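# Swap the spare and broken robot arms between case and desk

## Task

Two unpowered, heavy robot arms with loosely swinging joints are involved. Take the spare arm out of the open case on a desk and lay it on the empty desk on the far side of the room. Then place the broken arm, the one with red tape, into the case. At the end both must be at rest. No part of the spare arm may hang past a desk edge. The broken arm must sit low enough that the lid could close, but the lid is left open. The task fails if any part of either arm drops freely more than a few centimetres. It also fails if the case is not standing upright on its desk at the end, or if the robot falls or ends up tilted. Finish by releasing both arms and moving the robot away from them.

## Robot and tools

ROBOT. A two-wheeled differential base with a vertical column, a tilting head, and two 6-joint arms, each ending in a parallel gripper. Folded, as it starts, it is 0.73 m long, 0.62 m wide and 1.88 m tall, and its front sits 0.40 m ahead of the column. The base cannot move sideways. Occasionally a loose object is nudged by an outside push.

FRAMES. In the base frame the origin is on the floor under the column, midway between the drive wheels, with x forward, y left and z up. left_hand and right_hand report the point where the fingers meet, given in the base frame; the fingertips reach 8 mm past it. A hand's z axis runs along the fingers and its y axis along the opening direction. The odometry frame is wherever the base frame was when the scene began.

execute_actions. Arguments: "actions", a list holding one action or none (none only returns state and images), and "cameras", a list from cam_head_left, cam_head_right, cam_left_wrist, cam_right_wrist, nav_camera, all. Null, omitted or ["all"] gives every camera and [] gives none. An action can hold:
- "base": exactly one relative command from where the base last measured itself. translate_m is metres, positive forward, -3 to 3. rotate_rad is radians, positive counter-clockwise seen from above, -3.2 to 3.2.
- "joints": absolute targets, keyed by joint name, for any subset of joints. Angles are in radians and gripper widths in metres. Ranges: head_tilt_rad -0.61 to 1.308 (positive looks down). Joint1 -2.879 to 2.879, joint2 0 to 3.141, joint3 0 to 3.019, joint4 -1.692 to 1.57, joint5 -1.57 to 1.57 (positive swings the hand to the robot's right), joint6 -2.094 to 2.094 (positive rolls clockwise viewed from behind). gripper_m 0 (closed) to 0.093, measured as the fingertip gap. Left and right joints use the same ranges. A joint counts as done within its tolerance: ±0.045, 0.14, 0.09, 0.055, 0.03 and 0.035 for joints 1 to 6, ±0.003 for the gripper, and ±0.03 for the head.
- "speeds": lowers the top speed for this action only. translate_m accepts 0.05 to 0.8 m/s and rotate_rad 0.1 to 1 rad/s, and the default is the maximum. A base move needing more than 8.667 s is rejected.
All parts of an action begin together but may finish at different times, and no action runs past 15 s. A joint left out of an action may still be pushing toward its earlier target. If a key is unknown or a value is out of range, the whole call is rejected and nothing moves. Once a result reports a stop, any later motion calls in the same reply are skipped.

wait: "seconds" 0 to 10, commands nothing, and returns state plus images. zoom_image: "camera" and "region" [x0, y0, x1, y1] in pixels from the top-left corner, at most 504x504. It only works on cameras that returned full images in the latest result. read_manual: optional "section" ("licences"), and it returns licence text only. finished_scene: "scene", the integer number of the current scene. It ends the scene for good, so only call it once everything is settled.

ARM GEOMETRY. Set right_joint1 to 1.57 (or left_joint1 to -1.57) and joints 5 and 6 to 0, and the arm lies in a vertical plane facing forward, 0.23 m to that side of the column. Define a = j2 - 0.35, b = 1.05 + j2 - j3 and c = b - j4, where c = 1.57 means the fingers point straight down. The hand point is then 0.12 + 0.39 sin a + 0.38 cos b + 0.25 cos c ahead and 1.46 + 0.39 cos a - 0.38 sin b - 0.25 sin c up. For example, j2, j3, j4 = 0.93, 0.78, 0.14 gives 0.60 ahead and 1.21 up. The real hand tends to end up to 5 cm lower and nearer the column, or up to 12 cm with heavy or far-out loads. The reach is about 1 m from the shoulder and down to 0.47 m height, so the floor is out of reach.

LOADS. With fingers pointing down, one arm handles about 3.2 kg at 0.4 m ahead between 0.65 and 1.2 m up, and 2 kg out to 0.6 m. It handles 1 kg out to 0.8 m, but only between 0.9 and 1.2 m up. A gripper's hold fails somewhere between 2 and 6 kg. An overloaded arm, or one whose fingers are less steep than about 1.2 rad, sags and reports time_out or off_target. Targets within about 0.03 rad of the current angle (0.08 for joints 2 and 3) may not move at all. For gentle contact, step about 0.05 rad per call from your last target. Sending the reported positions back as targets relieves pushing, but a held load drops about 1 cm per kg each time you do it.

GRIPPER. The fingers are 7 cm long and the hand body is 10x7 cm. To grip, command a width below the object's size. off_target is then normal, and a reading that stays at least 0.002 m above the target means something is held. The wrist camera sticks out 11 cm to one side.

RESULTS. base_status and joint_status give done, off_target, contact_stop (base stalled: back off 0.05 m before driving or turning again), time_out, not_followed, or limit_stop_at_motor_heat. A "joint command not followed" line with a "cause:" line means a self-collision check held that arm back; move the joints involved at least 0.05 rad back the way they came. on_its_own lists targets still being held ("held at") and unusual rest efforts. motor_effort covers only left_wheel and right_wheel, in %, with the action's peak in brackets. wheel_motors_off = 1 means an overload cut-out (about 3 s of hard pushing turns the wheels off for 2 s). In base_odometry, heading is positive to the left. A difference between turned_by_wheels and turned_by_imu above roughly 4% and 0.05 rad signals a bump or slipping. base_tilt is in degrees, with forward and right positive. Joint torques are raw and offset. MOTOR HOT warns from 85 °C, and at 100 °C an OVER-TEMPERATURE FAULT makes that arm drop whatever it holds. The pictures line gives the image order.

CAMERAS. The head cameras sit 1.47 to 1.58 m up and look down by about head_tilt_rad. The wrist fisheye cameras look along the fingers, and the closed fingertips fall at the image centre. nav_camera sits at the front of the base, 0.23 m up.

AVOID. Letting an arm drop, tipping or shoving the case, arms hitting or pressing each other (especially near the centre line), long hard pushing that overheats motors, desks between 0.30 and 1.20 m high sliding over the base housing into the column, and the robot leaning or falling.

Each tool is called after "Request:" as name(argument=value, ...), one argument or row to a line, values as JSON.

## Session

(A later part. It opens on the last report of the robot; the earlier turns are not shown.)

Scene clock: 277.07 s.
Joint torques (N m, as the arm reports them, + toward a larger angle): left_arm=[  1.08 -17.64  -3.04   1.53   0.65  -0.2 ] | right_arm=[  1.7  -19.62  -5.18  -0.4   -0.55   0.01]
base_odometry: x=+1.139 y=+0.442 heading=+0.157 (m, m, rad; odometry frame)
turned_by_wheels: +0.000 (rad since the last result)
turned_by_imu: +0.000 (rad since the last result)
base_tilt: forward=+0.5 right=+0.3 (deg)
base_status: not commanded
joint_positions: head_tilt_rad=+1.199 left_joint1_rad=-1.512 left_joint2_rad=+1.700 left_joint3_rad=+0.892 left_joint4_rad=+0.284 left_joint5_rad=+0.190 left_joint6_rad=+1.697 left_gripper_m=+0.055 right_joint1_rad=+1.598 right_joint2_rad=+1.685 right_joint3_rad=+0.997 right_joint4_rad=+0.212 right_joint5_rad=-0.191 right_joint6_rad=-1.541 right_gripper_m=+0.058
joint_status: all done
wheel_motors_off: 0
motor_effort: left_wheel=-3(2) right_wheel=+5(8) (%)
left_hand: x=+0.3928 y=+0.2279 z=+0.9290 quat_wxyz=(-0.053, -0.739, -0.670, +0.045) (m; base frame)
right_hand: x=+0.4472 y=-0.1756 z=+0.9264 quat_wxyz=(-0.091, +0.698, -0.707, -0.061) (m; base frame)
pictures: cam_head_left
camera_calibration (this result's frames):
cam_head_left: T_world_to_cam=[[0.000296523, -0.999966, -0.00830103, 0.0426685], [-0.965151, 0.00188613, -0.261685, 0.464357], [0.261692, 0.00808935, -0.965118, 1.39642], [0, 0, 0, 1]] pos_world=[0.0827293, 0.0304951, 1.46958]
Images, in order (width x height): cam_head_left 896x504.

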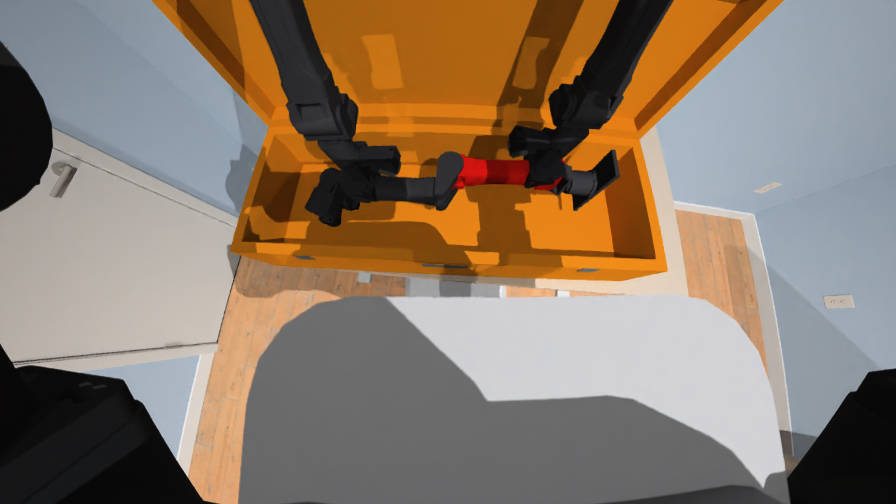

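Request:
execute_actions(
  actions=[
    {"joints":{"left_joint1_rad":-1.57,"right_joint1_rad":1.54}},
  ],
  cameras=[],
)

Request:
execute_actions(
  actions=[
    {"base":{"rotate_rad":-0.08},"speeds":{"rotate_rad":0.1},"joints":{"left_joint2_rad":1.68,"left_joint3_rad":0.91,"right_joint2_rad":1.66,"right_joint3_rad":0.99}},
  ],
  cameras=[],
)

Request:
execute_actions(
  actions=[
    {"base":{"rotate_rad":-0.04},"speeds":{"rotate_rad":0.1},"joints":{"left_joint2_rad":1.73,"left_joint3_rad":0.95,"right_joint2_rad":1.71,"right_joint3_rad":1.03}},
  ],
  cameras=["cam_head_left"],
)

Scene clock: 281.80 s.
Joint torques (N m, as the arm reports them, + toward a larger angle): left_arm=[  0.09 -18.42  -3.33   1.48   0.88  -0.01] | right_arm=[ -0.04 -19.34  -5.01  -0.22  -0.31   0.21]
base_odometry: x=+1.139 y=+0.442 heading=+0.157 (m, m, rad; odometry frame)
turned_by_wheels: +0.000 (rad since the last result)
turned_by_imu: -0.001 (rad since the last result)
base_tilt: forward=+0.5 right=+0.4 (deg)
base_status: not commanded
joint_positions: head_tilt_rad=+1.199 left_joint1_rad=-1.571 left_joint2_rad=+1.707 left_joint3_rad=+0.896 left_joint4_rad=+0.284 left_joint5_rad=+0.186 left_joint6_rad=+1.676 left_gripper_m=+0.055 right_joint1_rad=+1.540 right_joint2_rad=+1.685 right_joint3_rad=+0.996 right_joint4_rad=+0.209 right_joint5_rad=-0.198 right_joint6_rad=-1.562 right_gripper_m=+0.058
joint_status: all done
wheel_motors_off: 0
motor_effort: left_wheel=-2(4) right_wheel=+6(4) (%)
left_hand: x=+0.3906 y=+0.1923 z=+0.9272 quat_wxyz=(-0.068, -0.740, -0.666, +0.064) (m; base frame)
right_hand: x=+0.4466 y=-0.2117 z=+0.9250 quat_wxyz=(-0.076, +0.698, -0.711, -0.045) (m; base frame)
pictures: none
No camera images: the call's "cameras" was empty. Leave "cameras" out to get every camera's image.

Scene clock: 283.17 s.
Joint torques (N m, as the arm reports them, + toward a larger angle): left_arm=[  0.13 -16.81  -2.62   1.47   0.63   0.05] | right_arm=[ -0.71 -20.06  -5.12  -0.35  -0.51   0.15]
base_odometry: x=+1.139 y=+0.442 heading=+0.080 (m, m, rad; odometry frame)
turned_by_wheels: -0.078 (rad since the last result)
turned_by_imu: -0.079 (rad since the last result)
base_tilt: forward=+0.5 right=+0.4 (deg)
base_status: done
joint_positions: head_tilt_rad=+1.199 left_joint1_rad=-1.573 left_joint2_rad=+1.739 left_joint3_rad=+0.914 left_joint4_rad=+0.284 left_joint5_rad=+0.191 left_joint6_rad=+1.675 left_gripper_m=+0.055 right_joint1_rad=+1.540 right_joint2_rad=+1.732 right_joint3_rad=+1.027 right_joint4_rad=+0.210 right_joint5_rad=-0.193 right_joint6_rad=-1.565 right_gripper_m=+0.058
joint_status: all done
wheel_motors_off: 0
motor_effort: left_wheel=+2(36) right_wheel=+0(40) (%)
left_hand: x=+0.3848 y=+0.1907 z=+0.9170 quat_wxyz=(-0.066, -0.739, -0.667, +0.071) (m; base frame)
right_hand: x=+0.4405 y=-0.2128 z=+0.9080 quat_wxyz=(-0.069, +0.698, -0.711, -0.048) (m; base frame)
pictures: none
No camera images: the call's "cameras" was empty. Leave "cameras" out to get every camera's image.

Scene clock: 284.17 s.
Joint torques (N m, as the arm reports them, + toward a larger angle): left_arm=[  0.16 -17.58  -3.43   1.33   0.46   0.03] | right_arm=[  0.8  -19.01  -5.56  -0.49  -0.4    0.21]
base_odometry: x=+1.139 y=+0.442 heading=+0.042 (m, m, rad; odometry frame)
turned_by_wheels: -0.038 (rad since the last result)
turned_by_imu: -0.038 (rad since the last result)
base_tilt: forward=+0.5 right=+0.4 (deg)
base_status: done
joint_positions: head_tilt_rad=+1.199 left_joint1_rad=-1.576 left_joint2_rad=+1.795 left_joint3_rad=+0.965 left_joint4_rad=+0.288 left_joint5_rad=+0.196 left_joint6_rad=+1.673 left_gripper_m=+0.055 right_joint1_rad=+1.536 right_joint2_rad=+1.778 right_joint3_rad=+1.070 right_joint4_rad=+0.214 right_joint5_rad=-0.194 right_joint6_rad=-1.567 right_gripper_m=+0.058
joint_status: all done
wheel_motors_off: 0
motor_effort: left_wheel=+2(46) right_wheel=+1(53) (%)
left_hand: x=+0.3862 y=+0.1880 z=+0.8964 quat_wxyz=(-0.068, -0.739, -0.666, +0.074) (m; base frame)
right_hand: x=+0.4423 y=-0.2157 z=+0.8908 quat_wxyz=(-0.069, +0.698, -0.711, -0.047) (m; base frame)
pictures: cam_head_left
camera_calibration (this result's frames):
cam_head_left: T_world_to_cam=[[0.000296524, -0.999966, -0.00830103, 0.0426685], [-0.965151, 0.00188613, -0.261685, 0.464357], [0.261692, 0.00808935, -0.965118, 1.39642], [0, 0, 0, 1]] pos_world=[0.0827293, 0.0304951, 1.46958]
Images, in order (width x height): cam_head_left 896x504.

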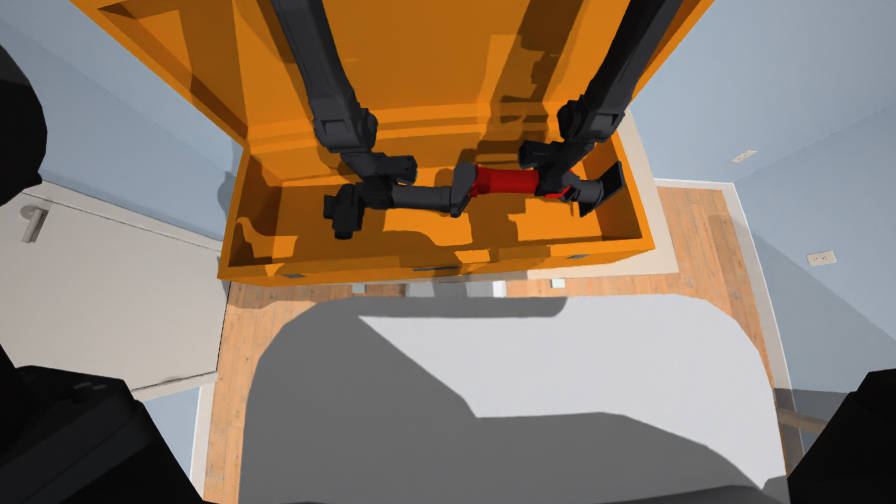

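Request:
execute_actions(
  actions=[
    {"joints":{"left_joint2_rad":1.79,"left_joint3_rad":1.0,"right_joint2_rad":1.76,"right_joint3_rad":1.07}},
  ],
  cameras=[],
)

Request:
execute_actions(
  actions=[
    {"joints":{"left_joint2_rad":1.85,"left_joint3_rad":1.055,"right_joint2_rad":1.81,"right_joint3_rad":1.115}},
  ],
  cameras=[],
)

Request:
execute_actions(
  actions=[
    {"joints":{"left_joint2_rad":1.91,"left_joint3_rad":1.11,"right_joint2_rad":1.86,"right_joint3_rad":1.165}},
  ],
  cameras=["cam_head_left"],
)

Scene clock: 288.83 s.
Joint torques (N m, as the arm reports them, + toward a larger angle): left_arm=[  0.31 -17.94  -4.23   1.14   0.4    0.03] | right_arm=[ -0.36 -19.82  -5.67  -0.53  -0.44   0.22]
base_odometry: x=+1.139 y=+0.442 heading=+0.042 (m, m, rad; odometry frame)
turned_by_wheels: +0.000 (rad since the last result)
turned_by_imu: +0.000 (rad since the last result)
base_tilt: forward=+0.5 right=+0.4 (deg)
base_status: not commanded
joint_positions: head_tilt_rad=+1.199 left_joint1_rad=-1.576 left_joint2_rad=+1.862 left_joint3_rad=+1.027 left_joint4_rad=+0.293 left_joint5_rad=+0.197 left_joint6_rad=+1.673 left_gripper_m=+0.055 right_joint1_rad=+1.536 right_joint2_rad=+1.826 right_joint3_rad=+1.111 right_joint4_rad=+0.218 right_joint5_rad=-0.194 right_joint6_rad=-1.566 right_gripper_m=+0.058
joint_status: all done
wheel_motors_off: 0
motor_effort: left_wheel=+5(5) right_wheel=+1(1) (%)
left_hand: x=+0.3861 y=+0.1877 z=+0.8713 quat_wxyz=(-0.068, -0.739, -0.666, +0.074) (m; base frame)
right_hand: x=+0.4407 y=-0.2163 z=+0.8728 quat_wxyz=(-0.067, +0.698, -0.711, -0.048) (m; base frame)
pictures: none
No camera images: the call's "cameras" was empty. Leave "cameras" out to get every camera's image.

Scene clock: 289.63 s.
Joint torques (N m, as the arm reports them, + toward a larger angle): left_arm=[  0.25 -17.73  -4.45   1.11   0.34   0.  ] | right_arm=[  0.77 -18.87  -6.04  -0.58  -0.43   0.25]
base_odometry: x=+1.139 y=+0.442 heading=+0.042 (m, m, rad; odometry frame)
turned_by_wheels: +0.000 (rad since the last result)
turned_by_imu: +0.000 (rad since the last result)
base_tilt: forward=+0.5 right=+0.4 (deg)
base_status: not commanded
joint_positions: head_tilt_rad=+1.199 left_joint1_rad=-1.576 left_joint2_rad=+1.924 left_joint3_rad=+1.084 left_joint4_rad=+0.294 left_joint5_rad=+0.198 left_joint6_rad=+1.672 left_gripper_m=+0.055 right_joint1_rad=+1.536 right_joint2_rad=+1.877 right_joint3_rad=+1.156 right_joint4_rad=+0.219 right_joint5_rad=-0.194 right_joint6_rad=-1.566 right_gripper_m=+0.058
joint_status: all done
wheel_motors_off: 0
motor_effort: left_wheel=+6(4) right_wheel=-1(2) (%)
left_hand: x=+0.3841 y=+0.1874 z=+0.8483 quat_wxyz=(-0.067, -0.738, -0.667, +0.076) (m; base frame)
right_hand: x=+0.4387 y=-0.2168 z=+0.8537 quat_wxyz=(-0.066, +0.698, -0.712, -0.050) (m; base frame)
pictures: none
No camera images: the call's "cameras" was empty. Leave "cameras" out to get every camera's image.

Scene clock: 290.40 s.
Joint torques (N m, as the arm reports them, + toward a larger angle): left_arm=[  0.43 -16.13  -3.02   1.11   0.54   0.03] | right_arm=[  0.21 -20.13  -6.01  -0.71  -0.51   0.2 ]
base_odometry: x=+1.139 y=+0.442 heading=+0.042 (m, m, rad; odometry frame)
turned_by_wheels: +0.000 (rad since the last result)
turned_by_imu: +0.000 (rad since the last result)
base_tilt: forward=+0.5 right=+0.3 (deg)
base_status: not commanded
joint_positions: head_tilt_rad=+1.199 left_joint1_rad=-1.578 left_joint2_rad=+1.956 left_joint3_rad=+1.118 left_joint4_rad=+0.294 left_joint5_rad=+0.194 left_joint6_rad=+1.674 left_gripper_m=+0.055 right_joint1_rad=+1.536 right_joint2_rad=+1.928 right_joint3_rad=+1.208 right_joint4_rad=+0.220 right_joint5_rad=-0.192 right_joint6_rad=-1.565 right_gripper_m=+0.058
joint_status: all done
wheel_motors_off: 0
motor_effort: left_wheel=+4(6) right_wheel=+0(2) (%)
left_hand: x=+0.3851 y=+0.1863 z=+0.8356 quat_wxyz=(-0.067, -0.739, -0.666, +0.075) (m; base frame)
right_hand: x=+0.4401 y=-0.2179 z=+0.8339 quat_wxyz=(-0.066, +0.697, -0.712, -0.048) (m; base frame)
pictures: cam_head_left
camera_calibration (this result's frames):
cam_head_left: T_world_to_cam=[[0.000296523, -0.999966, -0.00830103, 0.0426685], [-0.965151, 0.00188613, -0.261685, 0.464357], [0.261692, 0.00808935, -0.965118, 1.39642], [0, 0, 0, 1]] pos_world=[0.0827293, 0.0304951, 1.46958]
Images, in order (width x height): cam_head_left 896x504.

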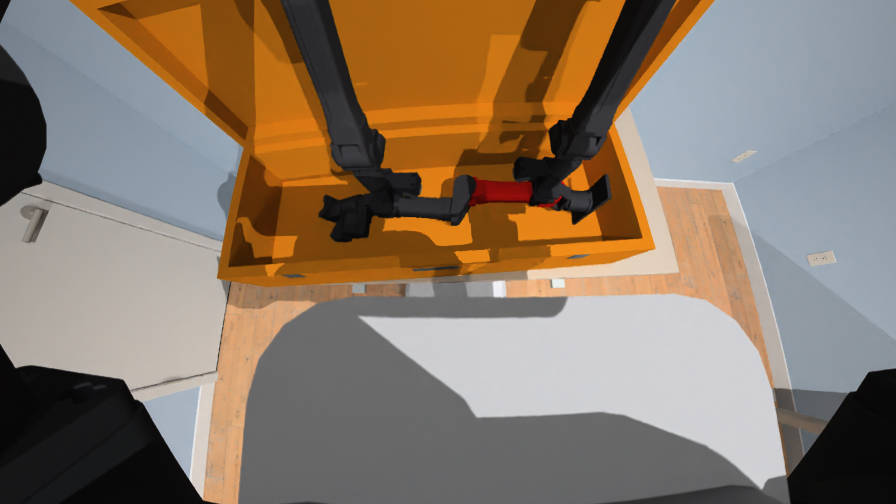

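Request:
execute_actions(
  actions=[
    {"joints":{"left_joint2_rad":1.96,"left_joint3_rad":1.16,"right_joint2_rad":1.9,"right_joint3_rad":1.2}},
  ],
  cameras=[],
)

Request:
execute_actions(
  actions=[
    {"joints":{"left_joint2_rad":2.02,"left_joint3_rad":1.21,"right_joint2_rad":1.95,"right_joint3_rad":1.235}},
  ],
  cameras=[],
)

Request:
execute_actions(
  actions=[
    {"joints":{"left_joint2_rad":2.08,"left_joint3_rad":1.24,"right_joint2_rad":1.99,"right_joint3_rad":1.26}},
  ],
  cameras=["cam_head_left"],
)

Scene clock: 294.67 s.
Joint torques (N m, as the arm reports them, + toward a larger angle): left_arm=[  0.37 -16.69  -3.71   1.08   0.32   0.07] | right_arm=[  0.75 -17.72  -4.51  -0.43  -0.5    0.19]
base_odometry: x=+1.139 y=+0.442 heading=+0.042 (m, m, rad; odometry frame)
turned_by_wheels: +0.000 (rad since the last result)
turned_by_imu: -0.001 (rad since the last result)
base_tilt: forward=+0.5 right=+0.4 (deg)
base_status: not commanded
joint_positions: head_tilt_rad=+1.199 left_joint1_rad=-1.578 left_joint2_rad=+2.014 left_joint3_rad=+1.179 left_joint4_rad=+0.294 left_joint5_rad=+0.199 left_joint6_rad=+1.668 left_gripper_m=+0.055 right_joint1_rad=+1.535 right_joint2_rad=+1.945 right_joint3_rad=+1.229 right_joint4_rad=+0.219 right_joint5_rad=-0.192 right_joint6_rad=-1.565 right_gripper_m=+0.058
joint_status: all done
wheel_motors_off: 0
motor_effort: left_wheel=+3(5) right_wheel=-1(1) (%)
left_hand: x=+0.3854 y=+0.1853 z=+0.8133 quat_wxyz=(-0.070, -0.737, -0.668, +0.075) (m; base frame)
right_hand: x=+0.4416 y=-0.2184 z=+0.8271 quat_wxyz=(-0.066, +0.698, -0.712, -0.047) (m; base frame)
pictures: none
No camera images: the call's "cameras" was empty. Leave "cameras" out to get every camera's image.

Scene clock: 295.33 s.
Joint torques (N m, as the arm reports them, + toward a larger angle): left_arm=[  0.35 -15.91  -3.85   1.08   0.28   0.14] | right_arm=[  0.26 -14.99  -2.77  -0.38  -0.22   0.23]
base_odometry: x=+1.139 y=+0.442 heading=+0.042 (m, m, rad; odometry frame)
turned_by_wheels: +0.000 (rad since the last result)
turned_by_imu: +0.000 (rad since the last result)
base_tilt: forward=+0.5 right=+0.4 (deg)
base_status: not commanded
joint_positions: head_tilt_rad=+1.199 left_joint1_rad=-1.576 left_joint2_rad=+2.064 left_joint3_rad=+1.230 left_joint4_rad=+0.296 left_joint5_rad=+0.200 left_joint6_rad=+1.661 left_gripper_m=+0.055 right_joint1_rad=+1.536 right_joint2_rad=+1.960 right_joint3_rad=+1.245 right_joint4_rad=+0.215 right_joint5_rad=-0.199 right_joint6_rad=-1.566 right_gripper_m=+0.058
joint_status: all done
wheel_motors_off: 0
motor_effort: left_wheel=+6(7) right_wheel=-2(2) (%)
left_hand: x=+0.3838 y=+0.1866 z=+0.7938 quat_wxyz=(-0.070, -0.735, -0.670, +0.074) (m; base frame)
right_hand: x=+0.4418 y=-0.2167 z=+0.8216 quat_wxyz=(-0.069, +0.698, -0.711, -0.051) (m; base frame)
pictures: none
No camera images: the call's "cameras" was empty. Leave "cameras" out to get every camera's image.

Scene clock: 295.90 s.
Joint torques (N m, as the arm reports them, + toward a larger angle): left_arm=[  0.04 -10.75  -1.78   1.09   0.25   0.14] | right_arm=[ -0.67 -11.87  -0.83  -0.23  -0.23   0.21]
base_odometry: x=+1.139 y=+0.442 heading=+0.042 (m, m, rad; odometry frame)
turned_by_wheels: +0.000 (rad since the last result)
turned_by_imu: +0.000 (rad since the last result)
base_tilt: forward=+0.4 right=+0.4 (deg)
base_status: not commanded
joint_positions: head_tilt_rad=+1.199 left_joint1_rad=-1.576 left_joint2_rad=+2.066 left_joint3_rad=+1.231 left_joint4_rad=+0.296 left_joint5_rad=+0.200 left_joint6_rad=+1.661 left_gripper_m=+0.055 right_joint1_rad=+1.536 right_joint2_rad=+1.962 right_joint3_rad=+1.250 right_joint4_rad=+0.207 right_joint5_rad=-0.200 right_joint6_rad=-1.566 right_gripper_m=+0.058
joint_status: all done
wheel_motors_off: 0
motor_effort: left_wheel=+7(6) right_wheel=-2(3) (%)
left_hand: x=+0.3837 y=+0.1866 z=+0.7932 quat_wxyz=(-0.070, -0.735, -0.671, +0.074) (m; base frame)
right_hand: x=+0.4422 y=-0.2167 z=+0.8207 quat_wxyz=(-0.067, +0.698, -0.711, -0.052) (m; base frame)
pictures: cam_head_left
camera_calibration (this result's frames):
cam_head_left: T_world_to_cam=[[0.000296524, -0.999966, -0.00830103, 0.0426685], [-0.965151, 0.00188613, -0.261685, 0.464357], [0.261692, 0.00808935, -0.965118, 1.39642], [0, 0, 0, 1]] pos_world=[0.0827293, 0.0304951, 1.46958]
Images, in order (width x height): cam_head_left 896x504.

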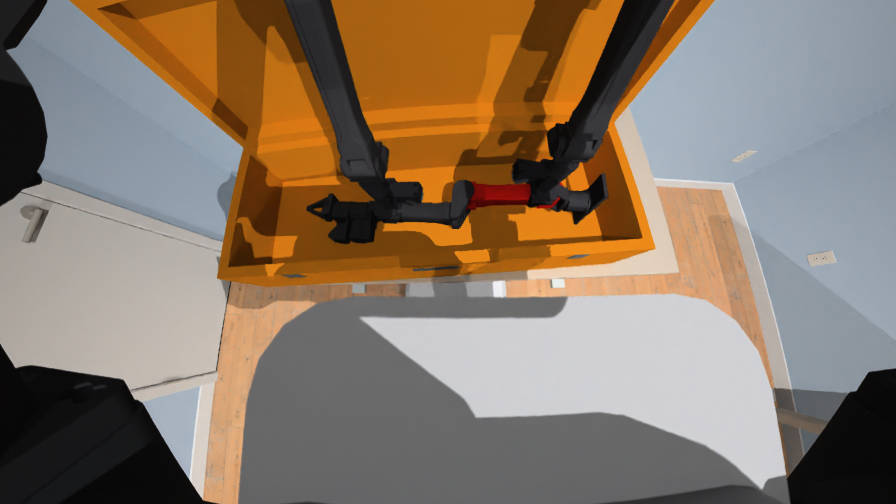

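Request:
execute_actions(
  actions=[
    {"joints":{"left_gripper_m":0.093,"right_gripper_m":0.093}},
  ],
  cameras=[],
)

Request:
execute_actions(
  actions=[
    {"joints":{"left_joint2_rad":1.98,"left_joint3_rad":1.145,"right_joint2_rad":1.88,"right_joint3_rad":1.18}},
  ],
  cameras=[],
)

Request:
execute_actions(
  actions=[
    {"joints":{"left_joint2_rad":1.88,"left_joint3_rad":1.05,"right_joint2_rad":1.79,"right_joint3_rad":1.09}},
  ],
  cameras=[],
)

Request:
execute_actions(
  actions=[
    {"joints":{"left_joint2_rad":1.3,"left_joint3_rad":0.66,"left_joint4_rad":0.12,"right_joint2_rad":1.3,"right_joint3_rad":0.72,"right_joint4_rad":0.06}},
  ],
  cameras=["cam_head_left"],
)

Request:
execute_actions(
  actions=[
    {"base":{"translate_m":-0.9},"joints":{"left_joint2_rad":0.9,"left_joint3_rad":0.42,"left_joint4_rad":-1.0,"left_joint5_rad":0,"left_joint6_rad":0,"right_joint2_rad":0.9,"right_joint3_rad":0.42,"right_joint4_rad":-1.0,"right_joint5_rad":0,"right_joint6_rad":0}},
  ],
  cameras=["cam_head_left","cam_right_wrist","cam_left_wrist"],
)

Scene clock: 302.97 s.
Joint torques (N m, as the arm reports them, + toward a larger angle): left_arm=[  0.2  -10.86  -1.98   0.78   0.25   0.14] | right_arm=[  0.17 -12.04  -1.12   0.35  -0.21   0.14]
base_odometry: x=+1.139 y=+0.442 heading=+0.042 (m, m, rad; odometry frame)
turned_by_wheels: +0.000 (rad since the last result)
turned_by_imu: -0.001 (rad since the last result)
base_tilt: forward=+0.5 right=+0.4 (deg)
base_status: not commanded
joint_positions: head_tilt_rad=+1.199 left_joint1_rad=-1.576 left_joint2_rad=+2.066 left_joint3_rad=+1.235 left_joint4_rad=+0.303 left_joint5_rad=+0.200 left_joint6_rad=+1.661 left_gripper_m=+0.093 right_joint1_rad=+1.536 right_joint2_rad=+1.964 right_joint3_rad=+1.255 right_joint4_rad=+0.196 right_joint5_rad=-0.200 right_joint6_rad=-1.563 right_gripper_m=+0.093
joint_status: all done
wheel_motors_off: 0
motor_effort: left_wheel=+7(6) right_wheel=-2(3) (%)
left_hand: x=+0.3875 y=+0.1865 z=+0.7927 quat_wxyz=(-0.074, -0.735, -0.670, +0.071) (m; base frame)
right_hand: x=+0.4404 y=-0.2166 z=+0.8197 quat_wxyz=(-0.064, +0.696, -0.713, -0.056) (m; base frame)
pictures: none
No camera images: the call's "cameras" was empty. Leave "cameras" out to get every camera's image.

Scene clock: 303.77 s.
Joint torques (N m, as the arm reports them, + toward a larger angle): left_arm=[  0.3  -12.15  -2.57   0.75   0.27   0.13] | right_arm=[  0.23 -13.79  -1.91   0.17  -0.23   0.18]
base_odometry: x=+1.139 y=+0.442 heading=+0.042 (m, m, rad; odometry frame)
turned_by_wheels: +0.000 (rad since the last result)
turned_by_imu: +0.000 (rad since the last result)
base_tilt: forward=+0.5 right=+0.4 (deg)
base_status: not commanded
joint_positions: head_tilt_rad=+1.199 left_joint1_rad=-1.576 left_joint2_rad=+1.982 left_joint3_rad=+1.148 left_joint4_rad=+0.307 left_joint5_rad=+0.200 left_joint6_rad=+1.661 left_gripper_m=+0.093 right_joint1_rad=+1.536 right_joint2_rad=+1.883 right_joint3_rad=+1.183 right_joint4_rad=+0.196 right_joint5_rad=-0.200 right_joint6_rad=-1.564 right_gripper_m=+0.093
joint_status: all done
wheel_motors_off: 0
motor_effort: left_wheel=+5(8) right_wheel=-3(2) (%)
left_hand: x=+0.3900 y=+0.1867 z=+0.8251 quat_wxyz=(-0.074, -0.735, -0.670, +0.070) (m; base frame)
right_hand: x=+0.4465 y=-0.2158 z=+0.8503 quat_wxyz=(-0.067, +0.697, -0.712, -0.053) (m; base frame)
pictures: none
No camera images: the call's "cameras" was empty. Leave "cameras" out to get every camera's image.

Scene clock: 304.67 s.
Joint torques (N m, as the arm reports them, + toward a larger angle): left_arm=[  0.37 -12.22  -2.61   0.65   0.25   0.15] | right_arm=[ -0.07 -15.23  -1.94   0.23  -0.19   0.22]
base_odometry: x=+1.139 y=+0.442 heading=+0.042 (m, m, rad; odometry frame)
turned_by_wheels: +0.000 (rad since the last result)
turned_by_imu: +0.000 (rad since the last result)
base_tilt: forward=+0.5 right=+0.4 (deg)
base_status: not commanded
joint_positions: head_tilt_rad=+1.199 left_joint1_rad=-1.576 left_joint2_rad=+1.879 left_joint3_rad=+1.054 left_joint4_rad=+0.308 left_joint5_rad=+0.200 left_joint6_rad=+1.661 left_gripper_m=+0.093 right_joint1_rad=+1.536 right_joint2_rad=+1.797 right_joint3_rad=+1.092 right_joint4_rad=+0.194 right_joint5_rad=-0.200 right_joint6_rad=-1.564 right_gripper_m=+0.093
joint_status: all done
wheel_motors_off: 0
motor_effort: left_wheel=+5(6) right_wheel=-2(3) (%)
left_hand: x=+0.3967 y=+0.1868 z=+0.8638 quat_wxyz=(-0.078, -0.736, -0.670, +0.066) (m; base frame)
right_hand: x=+0.4404 y=-0.2147 z=+0.8835 quat_wxyz=(-0.065, +0.696, -0.713, -0.055) (m; base frame)
pictures: none
No camera images: the call's "cameras" was empty. Leave "cameras" out to get every camera's image.

Scene clock: 305.90 s.
Joint torques (N m, as the arm reports them, + toward a larger angle): left_arm=[  0.29 -10.23  -1.2   -0.05   0.26   0.12] | right_arm=[  0.41 -11.39  -0.52   0.24  -0.23   0.18]
base_odometry: x=+1.139 y=+0.442 heading=+0.042 (m, m, rad; odometry frame)
turned_by_wheels: +0.000 (rad since the last result)
turned_by_imu: +0.000 (rad since the last result)
base_tilt: forward=+0.5 right=+0.4 (deg)
base_status: not commanded
joint_positions: head_tilt_rad=+1.199 left_joint1_rad=-1.576 left_joint2_rad=+1.292 left_joint3_rad=+0.664 left_joint4_rad=+0.128 left_joint5_rad=+0.200 left_joint6_rad=+1.662 left_gripper_m=+0.093 right_joint1_rad=+1.536 right_joint2_rad=+1.286 right_joint3_rad=+0.723 right_joint4_rad=+0.062 right_joint5_rad=-0.200 right_joint6_rad=-1.564 right_gripper_m=+0.093
joint_status: all done
wheel_motors_off: 0
motor_effort: left_wheel=+5(7) right_wheel=-2(3) (%)
left_hand: x=+0.4020 y=+0.1877 z=+1.0592 quat_wxyz=(-0.083, -0.736, -0.669, +0.060) (m; base frame)
right_hand: x=+0.4253 y=-0.2092 z=+1.0583 quat_wxyz=(-0.068, +0.697, -0.712, -0.052) (m; base frame)
pictures: cam_head_left
camera_calibration (this result's frames):
cam_head_left: T_world_to_cam=[[0.000296524, -0.999966, -0.00830103, 0.0426685], [-0.965151, 0.00188613, -0.261685, 0.464357], [0.261692, 0.00808935, -0.965118, 1.39642], [0, 0, 0, 1]] pos_world=[0.0827293, 0.0304951, 1.46958]
Images, in order (width x height): cam_head_left 896x504.

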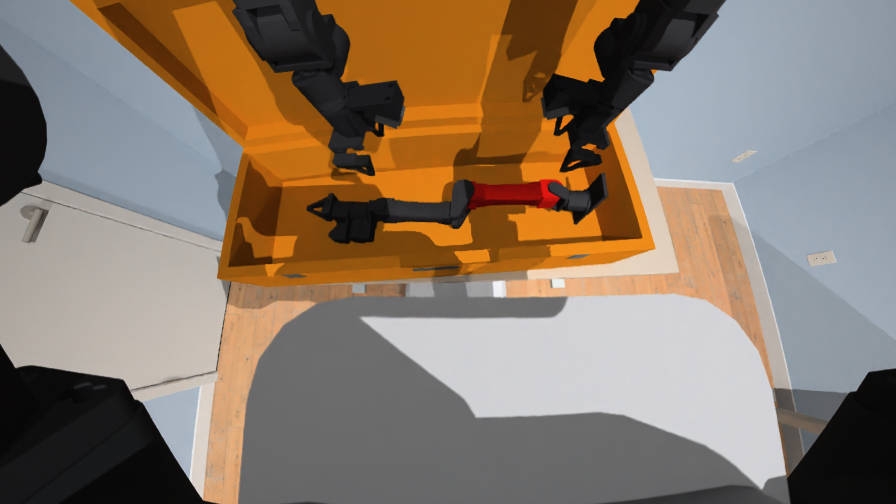

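Scene clock: 308.80 s.
Joint torques (N m, as the arm reports them, + toward a larger angle): left_arm=[ 0.63 -6.25 -0.87 -1.97 -0.06 -0.01] | right_arm=[ 0.58 -6.49 -0.95 -1.61  0.14  0.2 ]
base_odometry: x=+0.240 y=+0.405 heading=+0.042 (m, m, rad; odometry frame)
turned_by_wheels: +0.000 (rad since the last result)
turned_by_imu: +0.001 (rad since the last result)
base_tilt: forward=+0.5 right=+0.4 (deg)
base_status: done
joint_positions: head_tilt_rad=+1.199 left_joint1_rad=-1.576 left_joint2_rad=+0.898 left_joint3_rad=+0.418 left_joint4_rad=-0.980 left_joint5_rad=+0.002 left_joint6_rad=+0.008 left_gripper_m=+0.093 right_joint1_rad=+1.536 right_joint2_rad=+0.899 right_joint3_rad=+0.418 right_joint4_rad=-0.988 right_joint5_rad=-0.002 right_joint6_rad=-0.015 right_gripper_m=+0.093
joint_status: all done
wheel_motors_off: 0
motor_effort: left_wheel=-1(40) right_wheel=-1(67) (%)
left_hand: x=+0.1444 y=+0.2232 z=+1.2566 quat_wxyz=(+0.451, -0.005, -0.892, +0.004) (m; base frame)
right_hand: x=+0.1428 y=-0.2321 z=+1.2584 quat_wxyz=(+0.455, -0.008, -0.890, +0.005) (m; base frame)
pictures: cam_head_left, cam_left_wrist, cam_right_wrist
camera_calibration (this result's frames):
cam_head_left: T_world_to_cam=[[0.000294473, -0.999966, -0.0083011, 0.0426687], [-0.965216, 0.00188613, -0.261447, 0.463993], [0.261454, 0.00808935, -0.965182, 1.39653], [0, 0, 0, 1]] pos_world=[0.0827119, 0.0304951, 1.46957]
cam_left_wrist: T_world_to_cam=[[0.0134664, -0.999871, 0.00869863, 0.205576], [0.0117094, 0.00885652, 0.999892, -1.25676], [-0.999841, -0.0133631, 0.0118272, 0.260177], [0, 0, 0, 1]] pos_world=[0.272083, 0.220157, 1.25176]
cam_right_wrist: T_world_to_cam=[[0.000745155, -0.999786, 0.0206537, -0.264209], [0.0148956, 0.0206625, 0.999676, -1.25591], [-0.999889, -0.000437264, 0.0149078, 0.248216], [0, 0, 0, 1]] pos_world=[0.267092, -0.238093, 1.25726]
Images, in order (width x height): cam_head_left 896x504, cam_left_wrist 504x504, cam_right_wrist 504x504.

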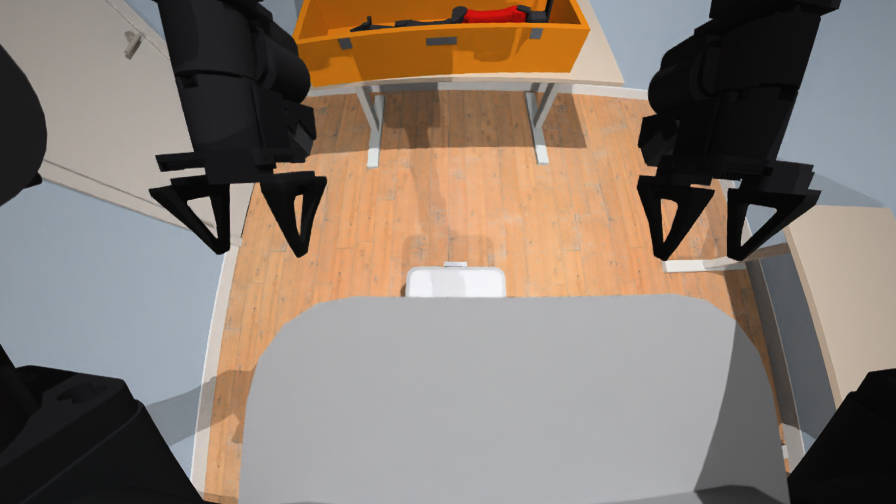

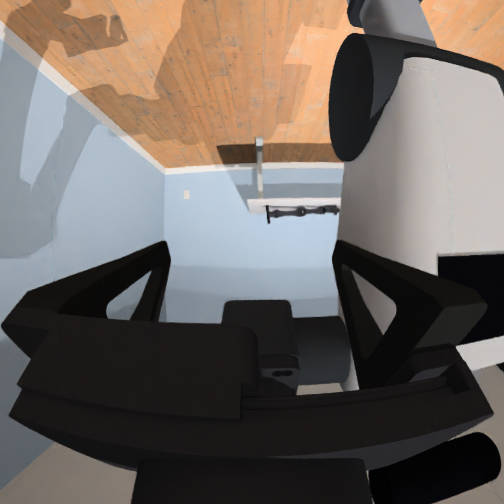

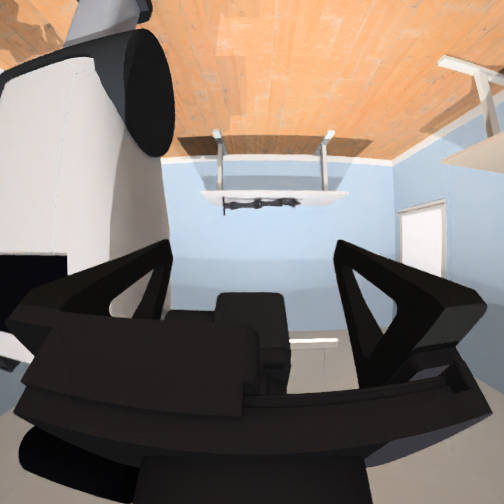

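Request:
finished_scene(
  scene=1,
)

The scene is finished: the task was done.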